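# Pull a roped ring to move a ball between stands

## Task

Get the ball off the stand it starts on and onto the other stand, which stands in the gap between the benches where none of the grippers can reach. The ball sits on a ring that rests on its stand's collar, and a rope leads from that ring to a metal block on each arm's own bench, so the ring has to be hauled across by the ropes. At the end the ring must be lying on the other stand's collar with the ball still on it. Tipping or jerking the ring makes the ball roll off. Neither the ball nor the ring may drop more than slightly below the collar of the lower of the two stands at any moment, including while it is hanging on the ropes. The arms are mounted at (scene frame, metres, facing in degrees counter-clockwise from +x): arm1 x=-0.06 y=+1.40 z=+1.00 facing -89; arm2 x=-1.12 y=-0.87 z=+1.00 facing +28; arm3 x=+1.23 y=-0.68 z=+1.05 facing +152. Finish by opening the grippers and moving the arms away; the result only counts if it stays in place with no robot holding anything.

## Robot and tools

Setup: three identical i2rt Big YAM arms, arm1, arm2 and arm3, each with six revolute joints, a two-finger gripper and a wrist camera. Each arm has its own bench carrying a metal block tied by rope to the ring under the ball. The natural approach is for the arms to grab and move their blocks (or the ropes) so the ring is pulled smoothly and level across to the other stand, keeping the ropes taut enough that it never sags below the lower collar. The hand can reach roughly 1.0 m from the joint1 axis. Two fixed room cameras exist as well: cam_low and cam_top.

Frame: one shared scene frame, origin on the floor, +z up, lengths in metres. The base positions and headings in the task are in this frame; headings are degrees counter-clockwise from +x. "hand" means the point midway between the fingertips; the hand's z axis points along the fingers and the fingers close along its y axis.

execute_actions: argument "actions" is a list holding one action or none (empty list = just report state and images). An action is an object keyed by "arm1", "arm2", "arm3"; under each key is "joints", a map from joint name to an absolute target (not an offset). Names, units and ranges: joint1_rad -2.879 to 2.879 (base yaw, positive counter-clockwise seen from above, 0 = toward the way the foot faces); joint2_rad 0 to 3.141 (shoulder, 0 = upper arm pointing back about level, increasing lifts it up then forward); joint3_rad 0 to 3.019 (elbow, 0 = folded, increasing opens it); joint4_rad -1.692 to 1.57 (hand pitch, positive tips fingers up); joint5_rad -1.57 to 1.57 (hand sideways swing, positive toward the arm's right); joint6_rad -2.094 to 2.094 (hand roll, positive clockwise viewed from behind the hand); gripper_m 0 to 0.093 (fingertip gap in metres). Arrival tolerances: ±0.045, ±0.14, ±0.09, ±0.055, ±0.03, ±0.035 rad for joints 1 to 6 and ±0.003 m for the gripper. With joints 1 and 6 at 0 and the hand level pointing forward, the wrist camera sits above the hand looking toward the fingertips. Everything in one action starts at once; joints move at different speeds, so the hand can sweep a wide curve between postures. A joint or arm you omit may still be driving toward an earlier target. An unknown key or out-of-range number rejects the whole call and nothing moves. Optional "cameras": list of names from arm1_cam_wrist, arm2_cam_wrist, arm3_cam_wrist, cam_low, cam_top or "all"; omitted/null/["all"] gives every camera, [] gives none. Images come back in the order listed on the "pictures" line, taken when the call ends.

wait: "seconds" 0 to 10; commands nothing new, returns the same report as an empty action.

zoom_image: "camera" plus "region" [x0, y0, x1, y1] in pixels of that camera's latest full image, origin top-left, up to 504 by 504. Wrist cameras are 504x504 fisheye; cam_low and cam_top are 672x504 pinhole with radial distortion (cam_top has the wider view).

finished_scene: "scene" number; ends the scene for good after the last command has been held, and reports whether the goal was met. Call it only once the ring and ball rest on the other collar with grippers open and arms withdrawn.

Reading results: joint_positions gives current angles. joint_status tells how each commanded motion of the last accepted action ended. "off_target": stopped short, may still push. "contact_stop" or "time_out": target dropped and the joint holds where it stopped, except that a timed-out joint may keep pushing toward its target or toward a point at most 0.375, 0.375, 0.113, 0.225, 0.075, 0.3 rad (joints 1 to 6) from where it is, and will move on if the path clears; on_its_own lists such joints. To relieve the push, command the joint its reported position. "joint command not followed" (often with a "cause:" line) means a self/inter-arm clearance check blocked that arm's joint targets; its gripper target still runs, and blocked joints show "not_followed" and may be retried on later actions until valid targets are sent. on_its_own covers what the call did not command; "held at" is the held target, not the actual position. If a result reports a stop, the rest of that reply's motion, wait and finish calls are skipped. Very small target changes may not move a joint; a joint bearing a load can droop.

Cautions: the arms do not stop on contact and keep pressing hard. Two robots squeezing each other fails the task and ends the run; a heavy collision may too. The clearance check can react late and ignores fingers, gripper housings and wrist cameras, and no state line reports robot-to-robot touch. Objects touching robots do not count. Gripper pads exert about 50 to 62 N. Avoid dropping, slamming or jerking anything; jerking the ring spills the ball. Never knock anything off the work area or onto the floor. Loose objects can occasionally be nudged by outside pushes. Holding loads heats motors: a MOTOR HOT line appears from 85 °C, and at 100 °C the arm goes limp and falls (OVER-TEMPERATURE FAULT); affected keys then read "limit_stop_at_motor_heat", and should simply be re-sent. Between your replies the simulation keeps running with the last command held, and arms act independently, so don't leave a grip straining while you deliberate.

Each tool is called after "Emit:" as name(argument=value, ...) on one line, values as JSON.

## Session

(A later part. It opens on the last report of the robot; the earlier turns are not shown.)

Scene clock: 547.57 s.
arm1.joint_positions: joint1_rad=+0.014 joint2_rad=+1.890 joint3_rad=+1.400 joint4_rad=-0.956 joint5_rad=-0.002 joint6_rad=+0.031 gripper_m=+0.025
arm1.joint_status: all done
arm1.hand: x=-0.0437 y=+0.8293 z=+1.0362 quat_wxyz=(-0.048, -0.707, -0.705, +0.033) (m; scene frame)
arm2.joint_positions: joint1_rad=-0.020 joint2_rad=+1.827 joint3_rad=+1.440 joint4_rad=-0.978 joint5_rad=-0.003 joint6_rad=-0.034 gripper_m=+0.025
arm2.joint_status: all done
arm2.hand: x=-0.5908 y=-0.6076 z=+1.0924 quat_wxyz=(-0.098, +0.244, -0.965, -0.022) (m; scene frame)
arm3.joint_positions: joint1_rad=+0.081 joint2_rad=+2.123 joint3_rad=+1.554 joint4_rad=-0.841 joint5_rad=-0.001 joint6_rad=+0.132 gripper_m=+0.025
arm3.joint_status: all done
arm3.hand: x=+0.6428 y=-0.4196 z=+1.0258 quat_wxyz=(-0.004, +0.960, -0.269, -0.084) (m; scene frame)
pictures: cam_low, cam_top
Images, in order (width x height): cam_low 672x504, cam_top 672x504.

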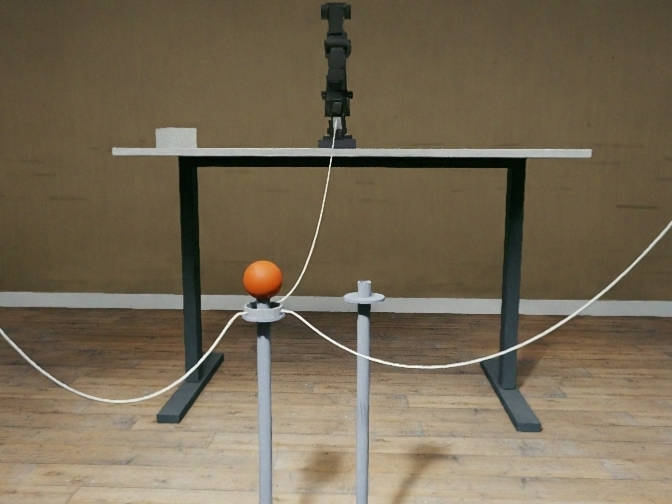

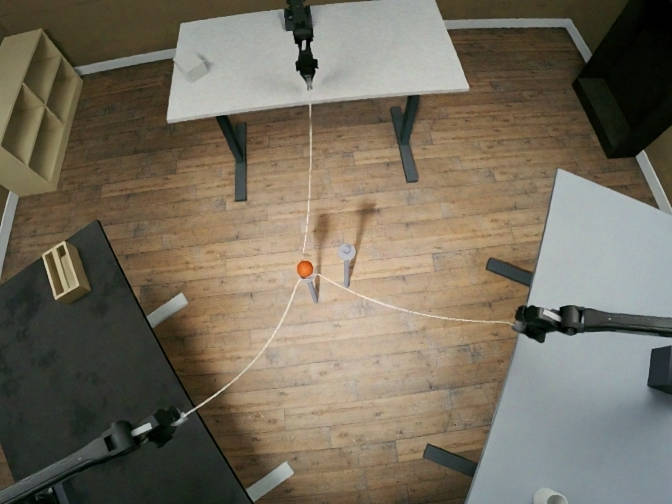

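Emit:
execute_actions(actions=[{"arm1":{"joints":{"joint1_rad":-0.518,"joint2_rad":1.738,"joint3_rad":1.554,"joint4_rad":-1.352,"joint6_rad":-0.67}},"arm2":{"joints":{"joint1_rad":0.371,"joint2_rad":1.42,"joint3_rad":1.105,"joint4_rad":-1.26,"joint6_rad":0.159}},"arm3":{"joints":{"joint1_rad":-0.158,"joint2_rad":2.10,"joint3_rad":1.93,"joint4_rad":-1.38,"joint6_rad":-0.302}}}])

Scene clock: 568.17 s.
arm1.joint_positions: joint1_rad=-0.515 joint2_rad=+1.770 joint3_rad=+1.524 joint4_rad=-1.319 joint5_rad=-0.011 joint6_rad=-0.660 gripper_m=+0.025
arm1.joint_status: all done
arm1.hand: x=-0.3171 y=+0.9302 z=+1.1375 quat_wxyz=(-0.009, -0.648, -0.762, -0.007) (m; scene frame)
arm2.joint_positions: joint1_rad=+0.372 joint2_rad=+1.412 joint3_rad=+1.117 joint4_rad=-1.256 joint5_rad=-0.003 joint6_rad=+0.152 gripper_m=+0.025
arm2.joint_status: all done
arm2.hand: x=-0.8543 y=-0.5681 z=+1.1567 quat_wxyz=(-0.006, +0.344, -0.939, -0.005) (m; scene frame)
arm3.joint_positions: joint1_rad=-0.155 joint2_rad=+2.108 joint3_rad=+1.892 joint4_rad=-1.370 joint5_rad=+0.001 joint6_rad=-0.293 gripper_m=+0.025
arm3.joint_status: all done
arm3.hand: x=+0.7174 y=-0.2860 z=+1.1486 quat_wxyz=(+0.009, +0.984, -0.177, +0.001) (m; scene frame)
pictures: arm1_cam_wrist, arm2_cam_wrist, arm3_cam_wrist, cam_low, cam_top
Images, in order (width x height): arm1_cam_wrist 504x504, arm2_cam_wrist 504x504, arm3_cam_wrist 504x504, cam_low 672x504, cam_top 672x504.

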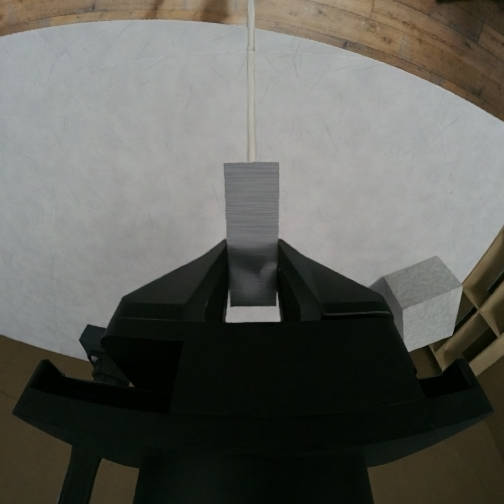

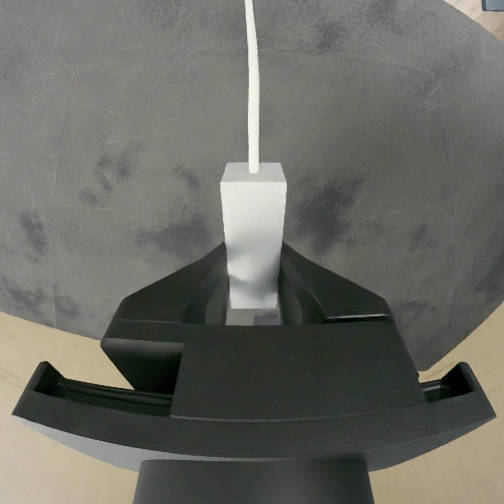

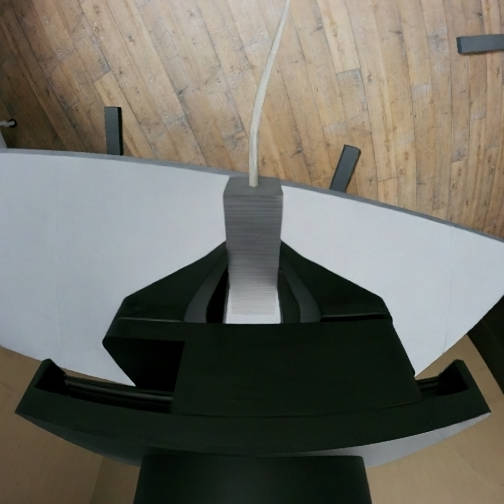

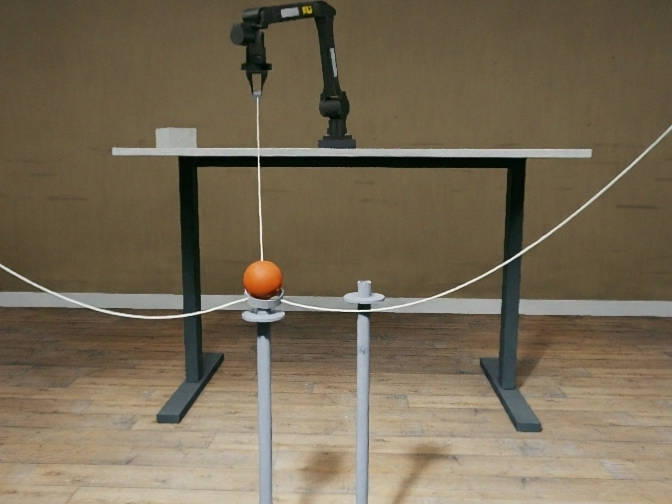

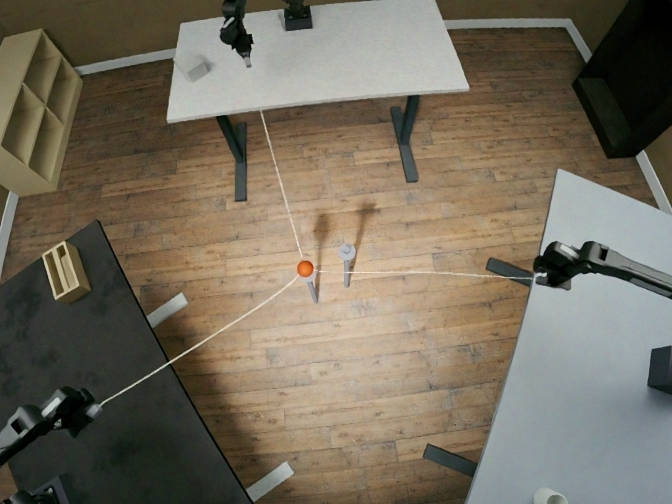

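Emit:
zoom_image(camera="cam_low", region=[222, 250, 312, 340])

Emit:
zoom_image(camera="cam_low", region=[220, 40, 300, 120])

Region (222, 250, 312, 340) of cam_low's 672x504 image, scaled by 5.600, with more detail than that image has.

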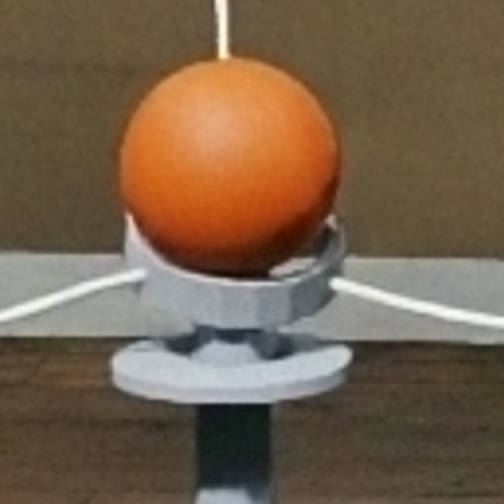

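Region (220, 40, 300, 120) of cam_low's 672x504 image, scaled by 6.300, with more detail than that image has.

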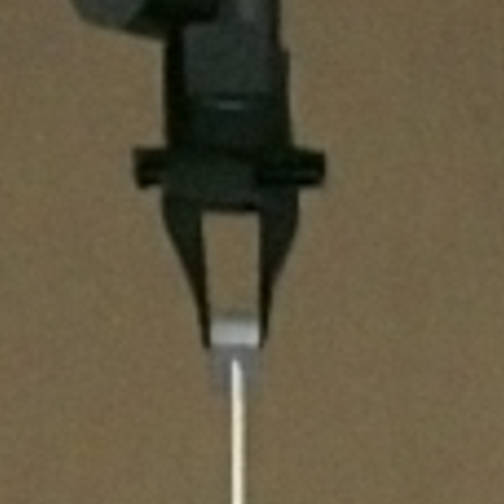

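Emit:
execute_actions(actions=[{"arm1":{"joints":{"joint1_rad":-0.428,"joint2_rad":1.895,"joint3_rad":1.69,"joint4_rad":-1.33,"joint5_rad":0.0,"joint6_rad":-0.585}}}], cameras=["arm1_cam_wrist","cam_top","cam_low"])

Scene clock: 598.53 s.
arm1.joint_positions: joint1_rad=-0.424 joint2_rad=+1.910 joint3_rad=+1.636 joint4_rad=-1.320 joint5_rad=-0.002 joint6_rad=-0.594 gripper_m=+0.025
arm1.joint_status: all done
arm1.hand: x=-0.2898 y=+0.8744 z=+1.1035 quat_wxyz=(-0.001, -0.638, -0.770, -0.020) (m; scene frame)
arm2.joint_positions: joint1_rad=+0.372 joint2_rad=+1.412 joint3_rad=+1.117 joint4_rad=-1.256 joint5_rad=-0.003 joint6_rad=+0.152 gripper_m=+0.025
arm2.joint_status: not commanded
arm2.hand: x=-0.8543 y=-0.5681 z=+1.1567 quat_wxyz=(-0.006, +0.344, -0.939, -0.005) (m; scene frame)
arm3.joint_positions: joint1_rad=-0.155 joint2_rad=+2.108 joint3_rad=+1.892 joint4_rad=-1.370 joint5_rad=+0.001 joint6_rad=-0.293 gripper_m=+0.025
arm3.joint_status: not commanded
arm3.hand: x=+0.7174 y=-0.2860 z=+1.1486 quat_wxyz=(+0.009, +0.984, -0.177, +0.001) (m; scene frame)
pictures: arm1_cam_wrist, cam_low, cam_top
Images, in order (width x height): arm1_cam_wrist 504x504, cam_low 672x504, cam_top 672x504.

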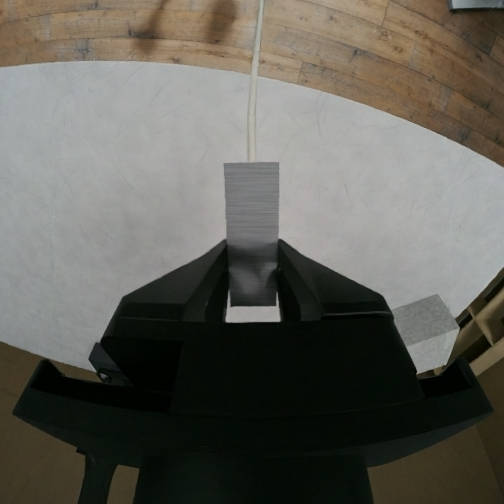

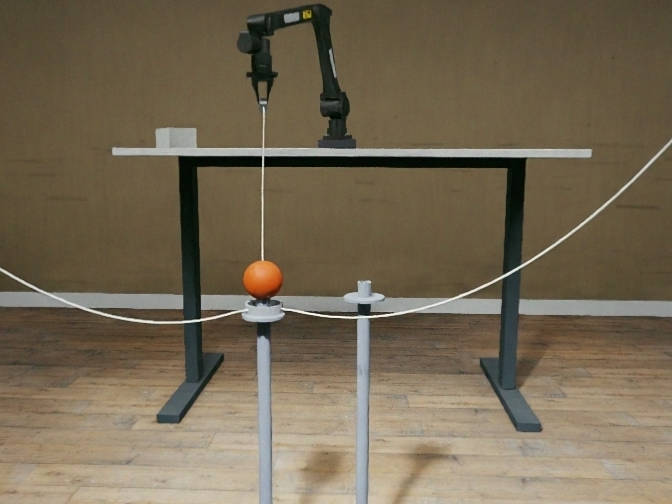

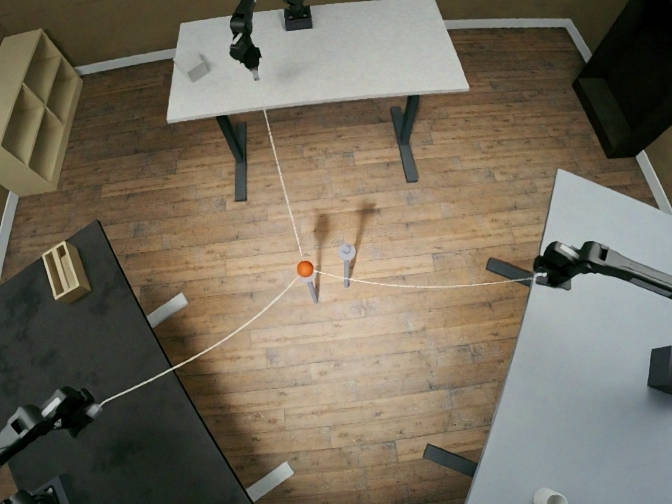

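Emit:
zoom_image(camera="cam_low", region=[222, 250, 312, 340])

Emit:
zoom_image(camera="arm1_cam_wrist", region=[150, 120, 370, 340])

Emit:
zoom_image(camera="cam_top", region=[275, 235, 365, 310])

Region (222, 250, 312, 340) of cam_low's 672x504 image, scaled by 5.600, with more detail than that image has.

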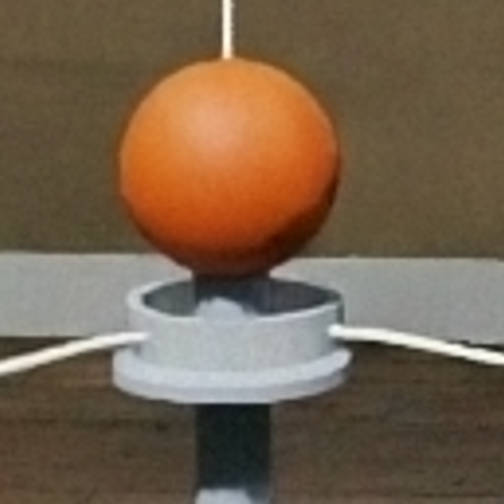

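Region (150, 120, 370, 340) of arm1_cam_wrist's 504x504 image, scaled by 2.291, with more detail than that image has.

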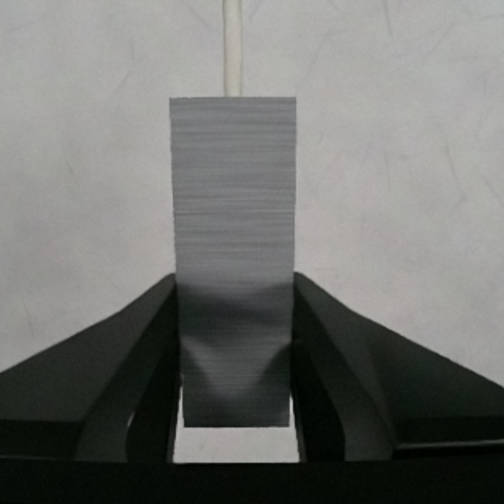

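Region (275, 235, 365, 310) of cam_top's 672x504 image, scaled by 5.600, with more detail than that image has.

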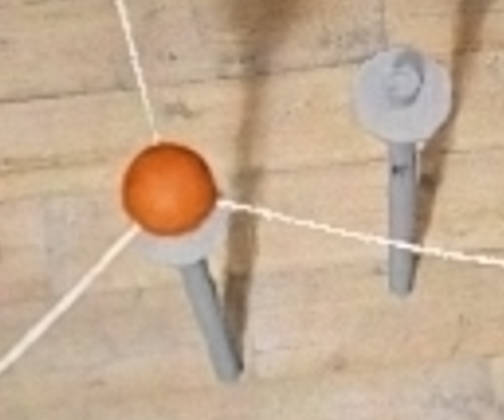

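Emit:
execute_actions(actions=[{"arm1":{"joints":{"joint1_rad":-0.462,"joint2_rad":1.855,"joint3_rad":1.635}},"arm2":{"joints":{"joint1_rad":0.39,"joint2_rad":1.303,"joint3_rad":0.993}},"arm3":{"joints":{"joint1_rad":-0.179,"joint2_rad":1.963,"joint3_rad":1.71,"joint4_rad":-1.293}}}], cameras=["cam_top","cam_low"])

Emit:
zoom_image(camera="cam_low", region=[222, 250, 312, 340])

Scene clock: 689.93 s.
arm1.joint_positions: joint1_rad=-0.453 joint2_rad=+1.894 joint3_rad=+1.630 joint4_rad=-1.320 joint5_rad=-0.002 joint6_rad=-0.594 gripper_m=+0.025
arm1.joint_status: all done
arm1.hand: x=-0.3043 y=+0.8828 z=+1.1105 quat_wxyz=(-0.002, -0.650, -0.760, -0.015) (m; scene frame)
arm2.joint_positions: joint1_rad=+0.385 joint2_rad=+1.301 joint3_rad=+0.999 joint4_rad=-1.258 joint5_rad=-0.003 joint6_rad=+0.152 gripper_m=+0.025
arm2.joint_status: all done
arm2.hand: x=-0.8875 y=-0.5997 z=+1.1526 quat_wxyz=(-0.002, +0.350, -0.937, -0.003) (m; scene frame)
arm3.joint_positions: joint1_rad=-0.172 joint2_rad=+1.982 joint3_rad=+1.703 joint4_rad=-1.305 joint5_rad=+0.001 joint6_rad=-0.293 gripper_m=+0.025
arm3.joint_status: all done
arm3.hand: x=+0.7587 y=-0.3046 z=+1.1547 quat_wxyz=(+0.009, +0.983, -0.185, +0.000) (m; scene frame)
pictures: cam_low, cam_top
Images, in order (width x height): cam_low 672x504, cam_top 672x504.

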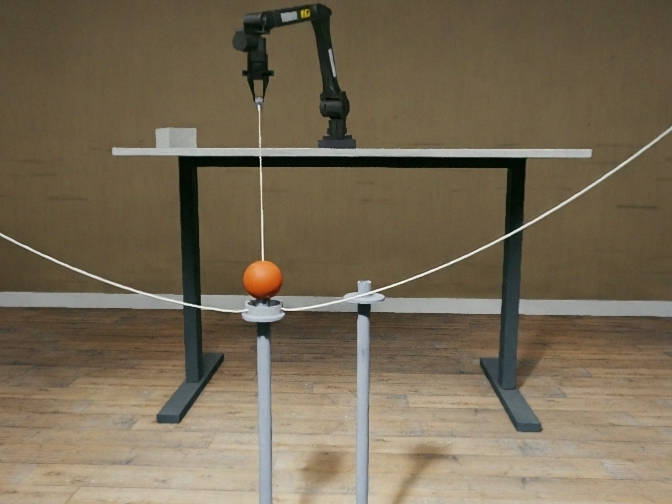

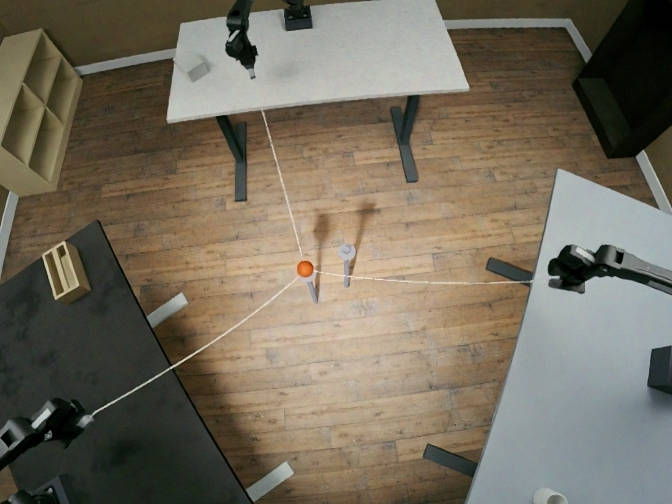

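Region (222, 250, 312, 340) of cam_low's 672x504 image, scaled by 5.600, with more detail than that image has.

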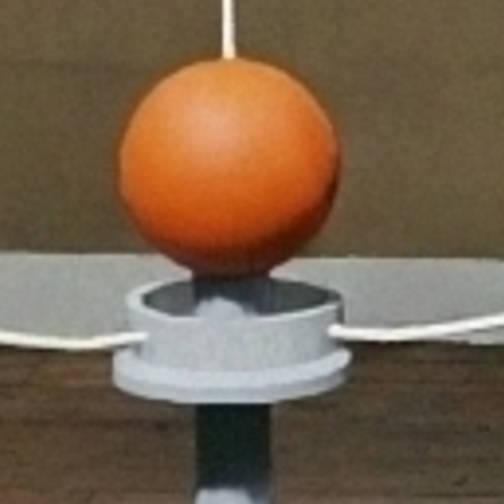

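Emit:
zoom_image(camera="cam_low", region=[440, 120, 672, 320])

Emit:
zoom_image(camera="cam_low", region=[0, 200, 240, 340])

Region (440, 120, 672, 320) of cam_low's 672x504 image, scaled by 2.172, with more detail than that image has; it fills the top 434 rows of this view, and the rest is white.

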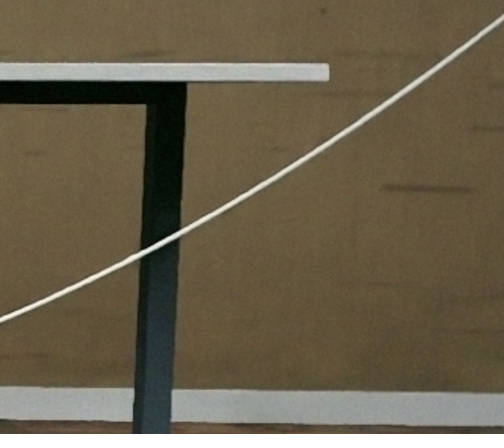

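Region (0, 200, 240, 340) of cam_low's 672x504 image, scaled by 2.100, with more detail than that image has; it fills the top 294 rows of this view, and the rest is white.

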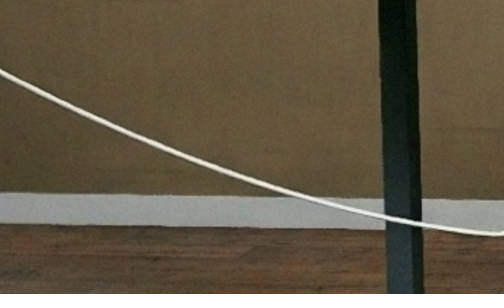

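Emit:
execute_actions(actions=[{"arm2":{"joints":{"joint4_rad":-1.323}},"arm3":{"joints":{"joint4_rad":-1.384}}}], cameras=["cam_top","cam_low"])

Emit:
zoom_image(camera="cam_low", region=[222, 250, 312, 340])

Scene clock: 731.03 s.
arm1.joint_positions: joint1_rad=-0.453 joint2_rad=+1.894 joint3_rad=+1.630 joint4_rad=-1.320 joint5_rad=-0.002 joint6_rad=-0.594 gripper_m=+0.025
arm1.joint_status: not commanded
arm1.hand: x=-0.3043 y=+0.8828 z=+1.1105 quat_wxyz=(-0.002, -0.650, -0.760, -0.015) (m; scene frame)
arm2.joint_positions: joint1_rad=+0.385 joint2_rad=+1.301 joint3_rad=+0.999 joint4_rad=-1.313 joint5_rad=-0.003 joint6_rad=+0.152 gripper_m=+0.025
arm2.joint_status: all done
arm2.hand: x=-0.8962 y=-0.6099 z=+1.1529 quat_wxyz=(+0.022, +0.349, -0.937, +0.010) (m; scene frame)
arm3.joint_positions: joint1_rad=-0.172 joint2_rad=+1.982 joint3_rad=+1.703 joint4_rad=-1.373 joint5_rad=+0.001 joint6_rad=-0.293 gripper_m=+0.025
arm3.joint_status: all done
arm3.hand: x=+0.7717 y=-0.3148 z=+1.1554 quat_wxyz=(+0.024, +0.982, -0.185, +0.030) (m; scene frame)
pictures: cam_low, cam_top
Images, in order (width x height): cam_low 672x504, cam_top 672x504.

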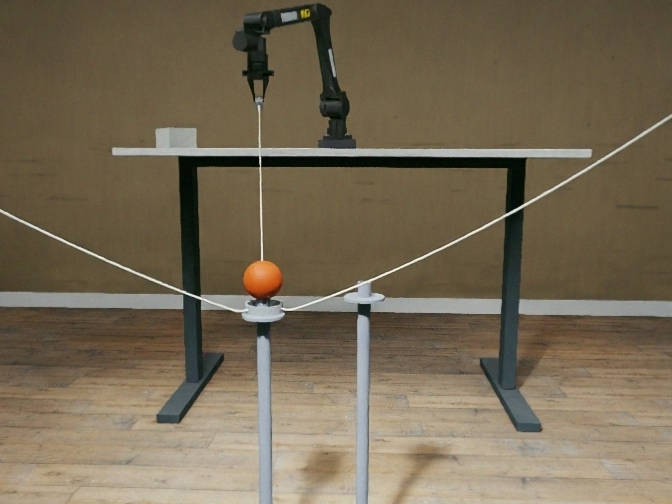

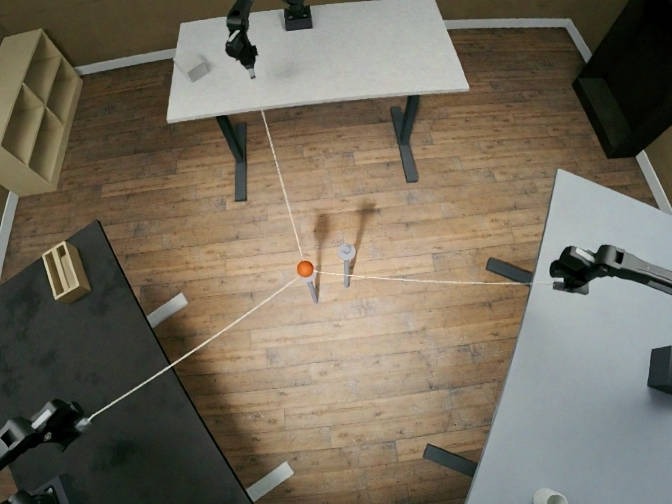

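Region (222, 250, 312, 340) of cam_low's 672x504 image, scaled by 5.600, with more detail than that image has.

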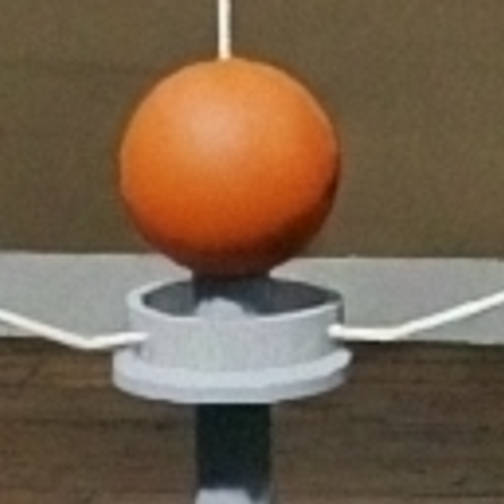

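Emit:
execute_actions(actions=[{"arm2":{"joints":{"joint4_rad":-1.362}},"arm3":{"joints":{"joint4_rad":-1.436}}}], cameras=["cam_top","cam_low"])

Emit:
zoom_image(camera="cam_low", region=[222, 250, 312, 340])

Emit:
zoom_image(camera="cam_top", region=[275, 235, 365, 310])

Scene clock: 744.40 s.
arm1.joint_positions: joint1_rad=-0.453 joint2_rad=+1.894 joint3_rad=+1.630 joint4_rad=-1.320 joint5_rad=-0.002 joint6_rad=-0.594 gripper_m=+0.025
arm1.joint_status: not commanded
arm1.hand: x=-0.3043 y=+0.8828 z=+1.1105 quat_wxyz=(-0.002, -0.650, -0.760, -0.015) (m; scene frame)
arm2.joint_positions: joint1_rad=+0.385 joint2_rad=+1.301 joint3_rad=+0.999 joint4_rad=-1.351 joint5_rad=-0.003 joint6_rad=+0.152 gripper_m=+0.025
arm2.joint_status: all done
arm2.hand: x=-0.9022 y=-0.6170 z=+1.1535 quat_wxyz=(+0.038, +0.349, -0.936, +0.020) (m; scene frame)
arm3.joint_positions: joint1_rad=-0.172 joint2_rad=+1.982 joint3_rad=+1.703 joint4_rad=-1.420 joint5_rad=+0.001 joint6_rad=-0.293 gripper_m=+0.025
arm3.joint_status: all done
arm3.hand: x=+0.7809 y=-0.3220 z=+1.1565 quat_wxyz=(+0.035, +0.981, -0.184, +0.051) (m; scene frame)
pictures: cam_low, cam_top
Images, in order (width x height): cam_low 672x504, cam_top 672x504.

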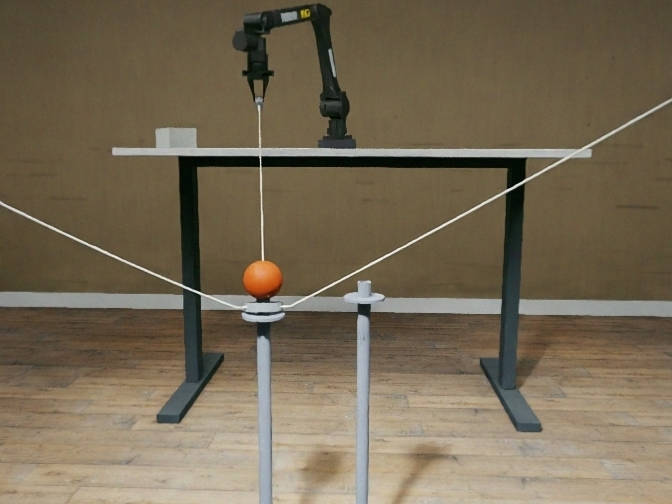

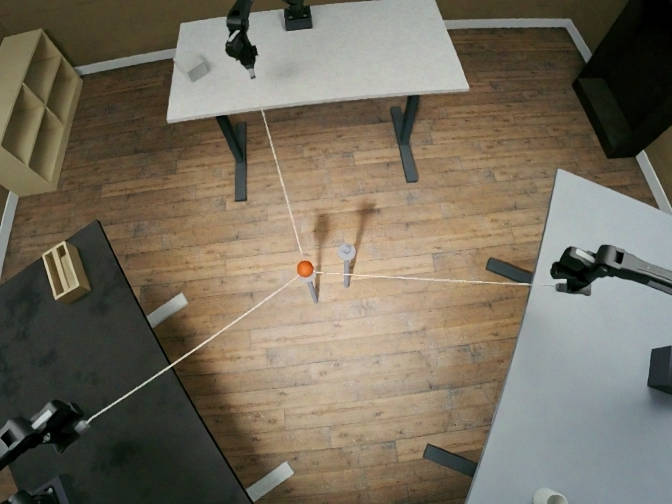

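Region (222, 250, 312, 340) of cam_low's 672x504 image, scaled by 5.600, with more detail than that image has.

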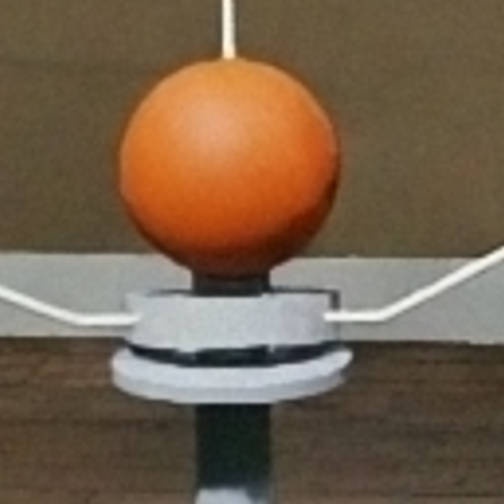

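Region (275, 235, 365, 310) of cam_top's 672x504 image, scaled by 5.600, with more detail than that image has.

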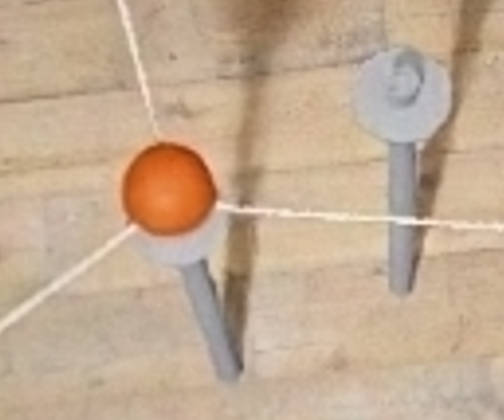

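Emit:
execute_actions(actions=[{"arm1":{"joints":{"joint1_rad":-0.482,"joint4_rad":-1.402}}}], cameras=["cam_top","cam_low"])

Emit:
zoom_image(camera="cam_low", region=[222, 250, 312, 340])

Emit:
zoom_image(camera="cam_top", region=[275, 235, 365, 310])

Scene clock: 785.43 s.
arm1.joint_positions: joint1_rad=-0.470 joint2_rad=+1.894 joint3_rad=+1.630 joint4_rad=-1.387 joint5_rad=-0.002 joint6_rad=-0.594 gripper_m=+0.025
arm1.joint_status: all done
arm1.hand: x=-0.3057 y=+0.9017 z=+1.1115 quat_wxyz=(+0.007, -0.655, -0.754, -0.047) (m; scene frame)
arm2.joint_positions: joint1_rad=+0.385 joint2_rad=+1.301 joint3_rad=+0.999 joint4_rad=-1.351 joint5_rad=-0.003 joint6_rad=+0.152 gripper_m=+0.025
arm2.joint_status: not commanded
arm2.hand: x=-0.9022 y=-0.6170 z=+1.1535 quat_wxyz=(+0.038, +0.349, -0.936, +0.020) (m; scene frame)
arm3.joint_positions: joint1_rad=-0.172 joint2_rad=+1.982 joint3_rad=+1.703 joint4_rad=-1.420 joint5_rad=+0.001 joint6_rad=-0.293 gripper_m=+0.025
arm3.joint_status: not commanded
arm3.hand: x=+0.7809 y=-0.3220 z=+1.1565 quat_wxyz=(+0.035, +0.981, -0.184, +0.051) (m; scene frame)
pictures: cam_low, cam_top
Images, in order (width x height): cam_low 672x504, cam_top 672x504.

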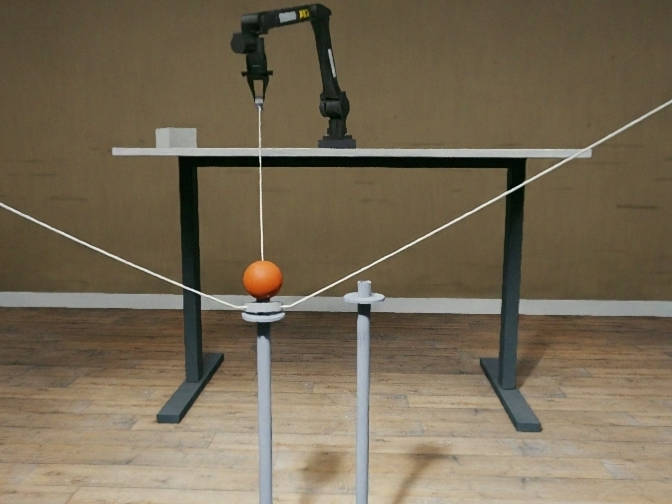

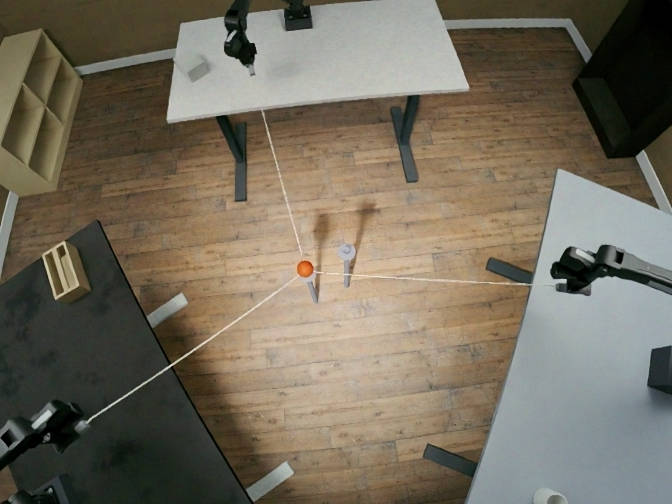

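Region (222, 250, 312, 340) of cam_low's 672x504 image, scaled by 5.600, with more detail than that image has.

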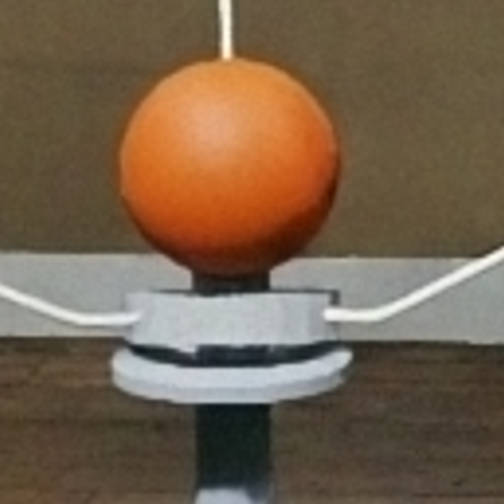

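Region (275, 235, 365, 310) of cam_top's 672x504 image, scaled by 5.600, with more detail than that image has.

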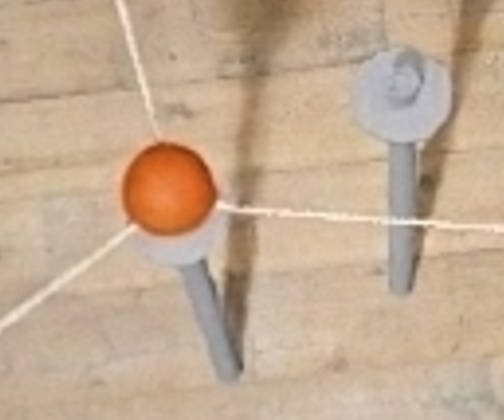

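Emit:
execute_actions(actions=[])

Scene clock: 815.30 s.
arm1.joint_positions: joint1_rad=-0.470 joint2_rad=+1.894 joint3_rad=+1.630 joint4_rad=-1.387 joint5_rad=-0.002 joint6_rad=-0.594 gripper_m=+0.025
arm1.joint_status: all done
arm1.hand: x=-0.3057 y=+0.9017 z=+1.1115 quat_wxyz=(+0.007, -0.655, -0.754, -0.047) (m; scene frame)
arm2.joint_positions: joint1_rad=+0.385 joint2_rad=+1.301 joint3_rad=+0.999 joint4_rad=-1.351 joint5_rad=-0.003 joint6_rad=+0.152 gripper_m=+0.025
arm2.joint_status: not commanded
arm2.hand: x=-0.9022 y=-0.6170 z=+1.1535 quat_wxyz=(+0.038, +0.349, -0.936, +0.020) (m; scene frame)
arm3.joint_positions: joint1_rad=-0.172 joint2_rad=+1.982 joint3_rad=+1.703 joint4_rad=-1.420 joint5_rad=+0.001 joint6_rad=-0.293 gripper_m=+0.025
arm3.joint_status: not commanded
arm3.hand: x=+0.7809 y=-0.3220 z=+1.1565 quat_wxyz=(+0.035, +0.981, -0.184, +0.051) (m; scene frame)
pictures: arm1_cam_wrist, arm2_cam_wrist, arm3_cam_wrist, cam_low, cam_top
Images, in order (width x height): arm1_cam_wrist 504x504, arm2_cam_wrist 504x504, arm3_cam_wrist 504x504, cam_low 672x504, cam_top 672x504.

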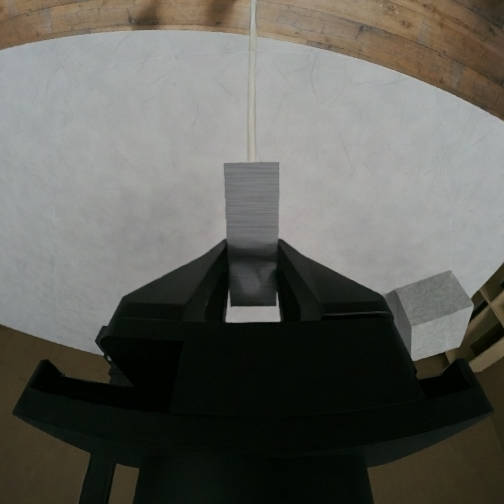

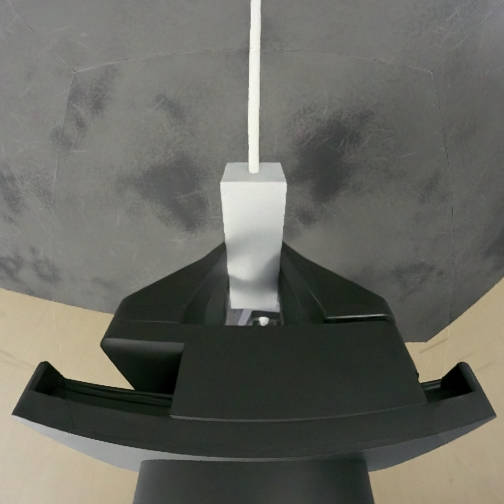

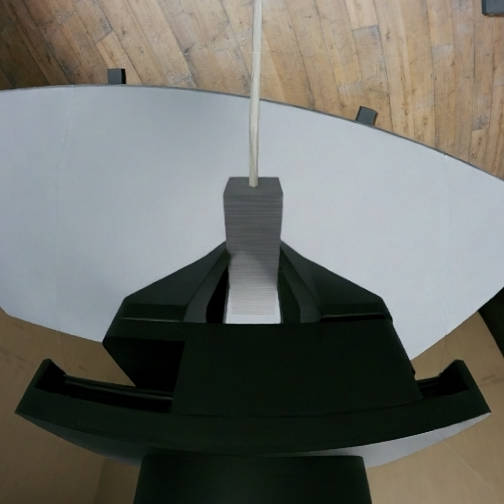

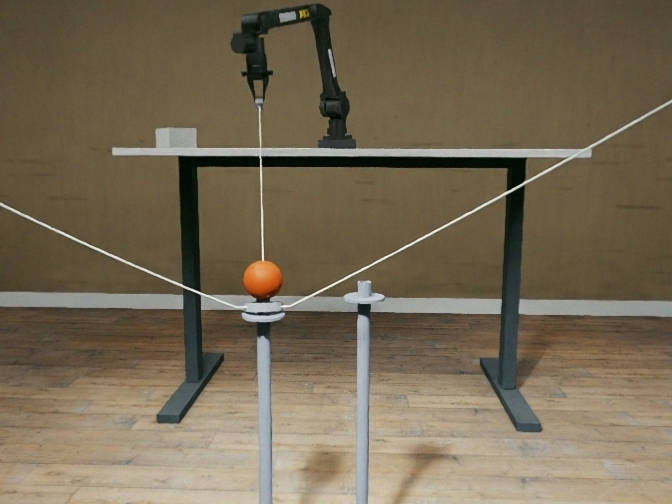

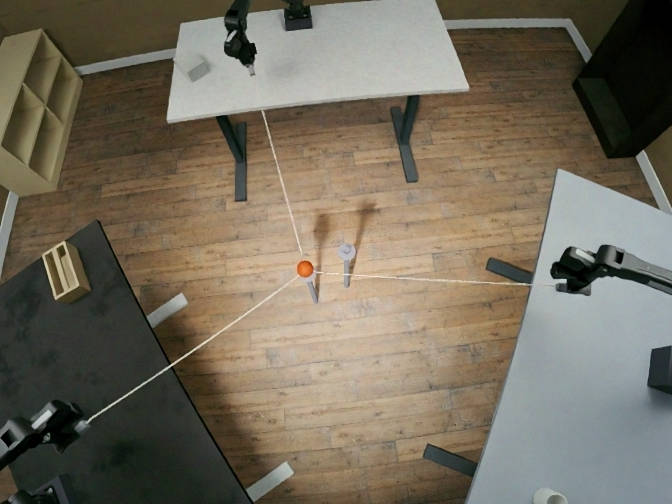

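Emit:
execute_actions(actions=[{"arm1":{"joints":{"joint4_rad":-1.436,"joint1_rad":-0.492}}}], cameras=["cam_low","cam_top"])

Emit:
zoom_image(camera="cam_low", region=[222, 250, 312, 340])

Scene clock: 822.43 s.
arm1.joint_positions: joint1_rad=-0.477 joint2_rad=+1.894 joint3_rad=+1.630 joint4_rad=-1.420 joint5_rad=-0.002 joint6_rad=-0.594 gripper_m=+0.025
arm1.joint_status: all done
arm1.hand: x=-0.3057 y=+0.9108 z=+1.1124 quat_wxyz=(+0.011, -0.657, -0.751, -0.063) (m; scene frame)
arm2.joint_positions: joint1_rad=+0.385 joint2_rad=+1.301 joint3_rad=+0.999 joint4_rad=-1.351 joint5_rad=-0.003 joint6_rad=+0.152 gripper_m=+0.025
arm2.joint_status: not commanded
arm2.hand: x=-0.9022 y=-0.6170 z=+1.1535 quat_wxyz=(+0.038, +0.349, -0.936, +0.020) (m; scene frame)
arm3.joint_positions: joint1_rad=-0.172 joint2_rad=+1.982 joint3_rad=+1.703 joint4_rad=-1.420 joint5_rad=+0.001 joint6_rad=-0.293 gripper_m=+0.025
arm3.joint_status: not commanded
arm3.hand: x=+0.7809 y=-0.3220 z=+1.1565 quat_wxyz=(+0.035, +0.981, -0.184, +0.051) (m; scene frame)
pictures: cam_low, cam_top
Images, in order (width x height): cam_low 672x504, cam_top 672x504.

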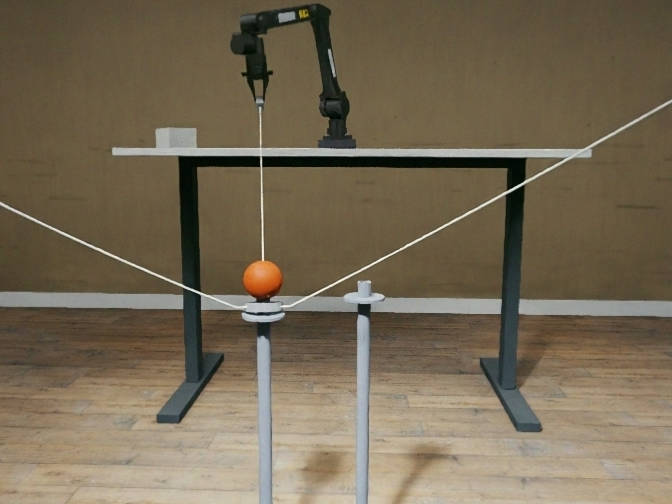

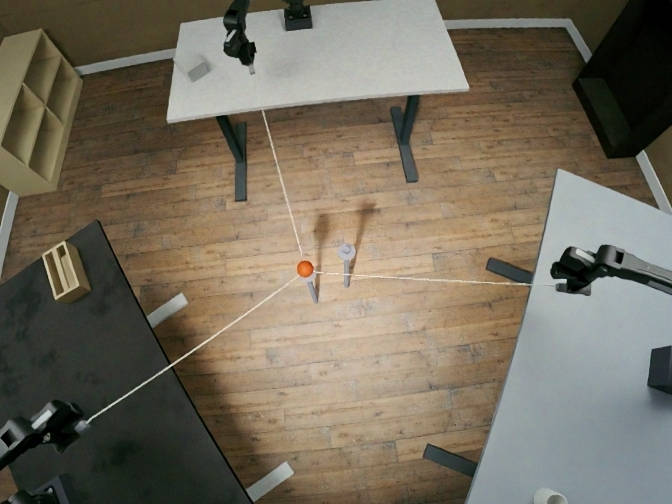

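Region (222, 250, 312, 340) of cam_low's 672x504 image, scaled by 5.600, with more detail than that image has.

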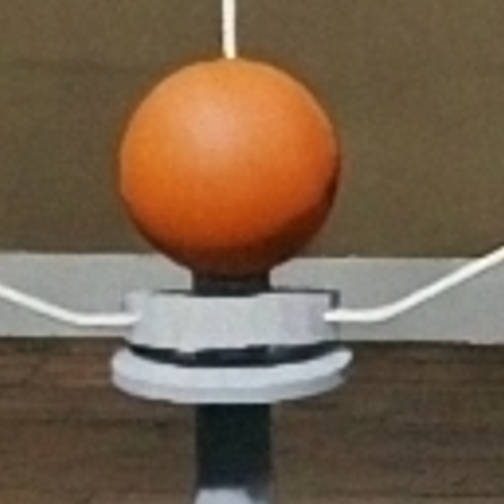

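Emit:
execute_actions(actions=[{"arm1":{"joints":{"joint4_rad":-1.47,"joint1_rad":-0.5}}}], cameras=["cam_low","cam_top"])

Emit:
zoom_image(camera="cam_low", region=[222, 250, 312, 340])

Emit:
zoom_image(camera="cam_top", region=[275, 235, 365, 310])

Scene clock: 840.73 s.
arm1.joint_positions: joint1_rad=-0.483 joint2_rad=+1.894 joint3_rad=+1.630 joint4_rad=-1.449 joint5_rad=-0.002 joint6_rad=-0.594 gripper_m=+0.025
arm1.joint_status: all done
arm1.hand: x=-0.3054 y=+0.9185 z=+1.1133 quat_wxyz=(+0.014, -0.659, -0.748, -0.077) (m; scene frame)
arm2.joint_positions: joint1_rad=+0.385 joint2_rad=+1.301 joint3_rad=+0.999 joint4_rad=-1.351 joint5_rad=-0.003 joint6_rad=+0.152 gripper_m=+0.025
arm2.joint_status: not commanded
arm2.hand: x=-0.9022 y=-0.6170 z=+1.1535 quat_wxyz=(+0.038, +0.349, -0.936, +0.020) (m; scene frame)
arm3.joint_positions: joint1_rad=-0.172 joint2_rad=+1.982 joint3_rad=+1.703 joint4_rad=-1.421 joint5_rad=+0.001 joint6_rad=-0.293 gripper_m=+0.025
arm3.joint_status: not commanded
arm3.hand: x=+0.7810 y=-0.3221 z=+1.1566 quat_wxyz=(+0.035, +0.981, -0.184, +0.052) (m; scene frame)
pictures: cam_low, cam_top
Images, in order (width x height): cam_low 672x504, cam_top 672x504.

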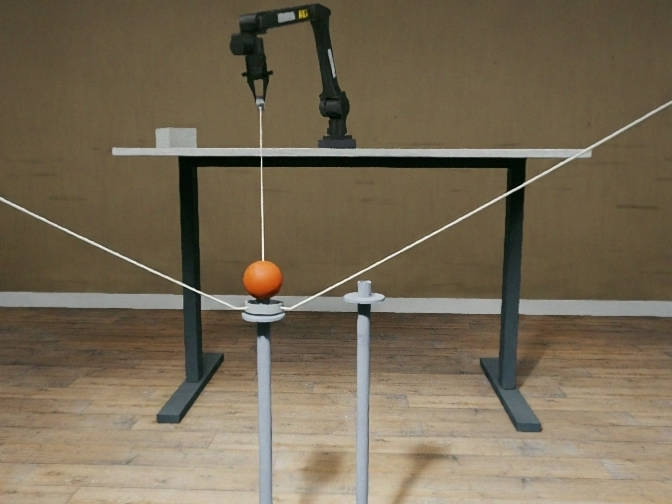

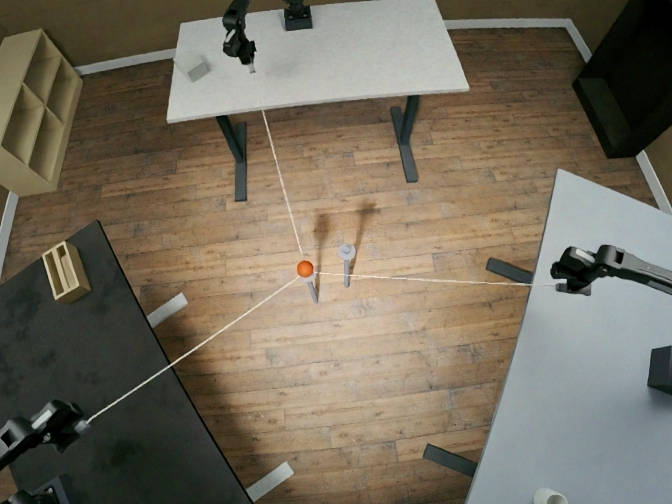

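Region (222, 250, 312, 340) of cam_low's 672x504 image, scaled by 5.600, with more detail than that image has.

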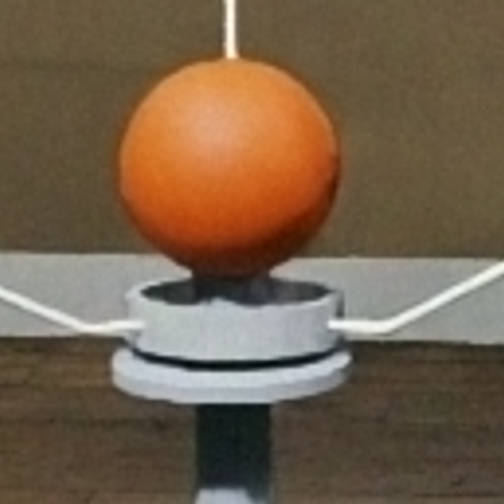

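Region (275, 235, 365, 310) of cam_top's 672x504 image, scaled by 5.600, with more detail than that image has.

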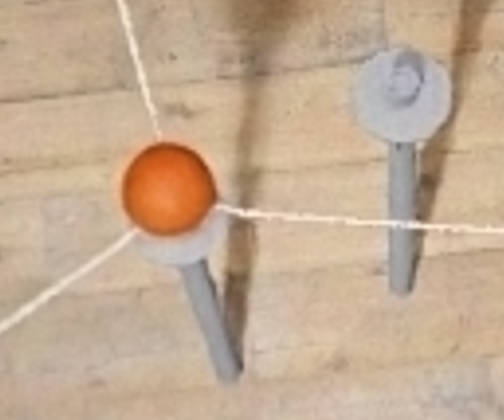

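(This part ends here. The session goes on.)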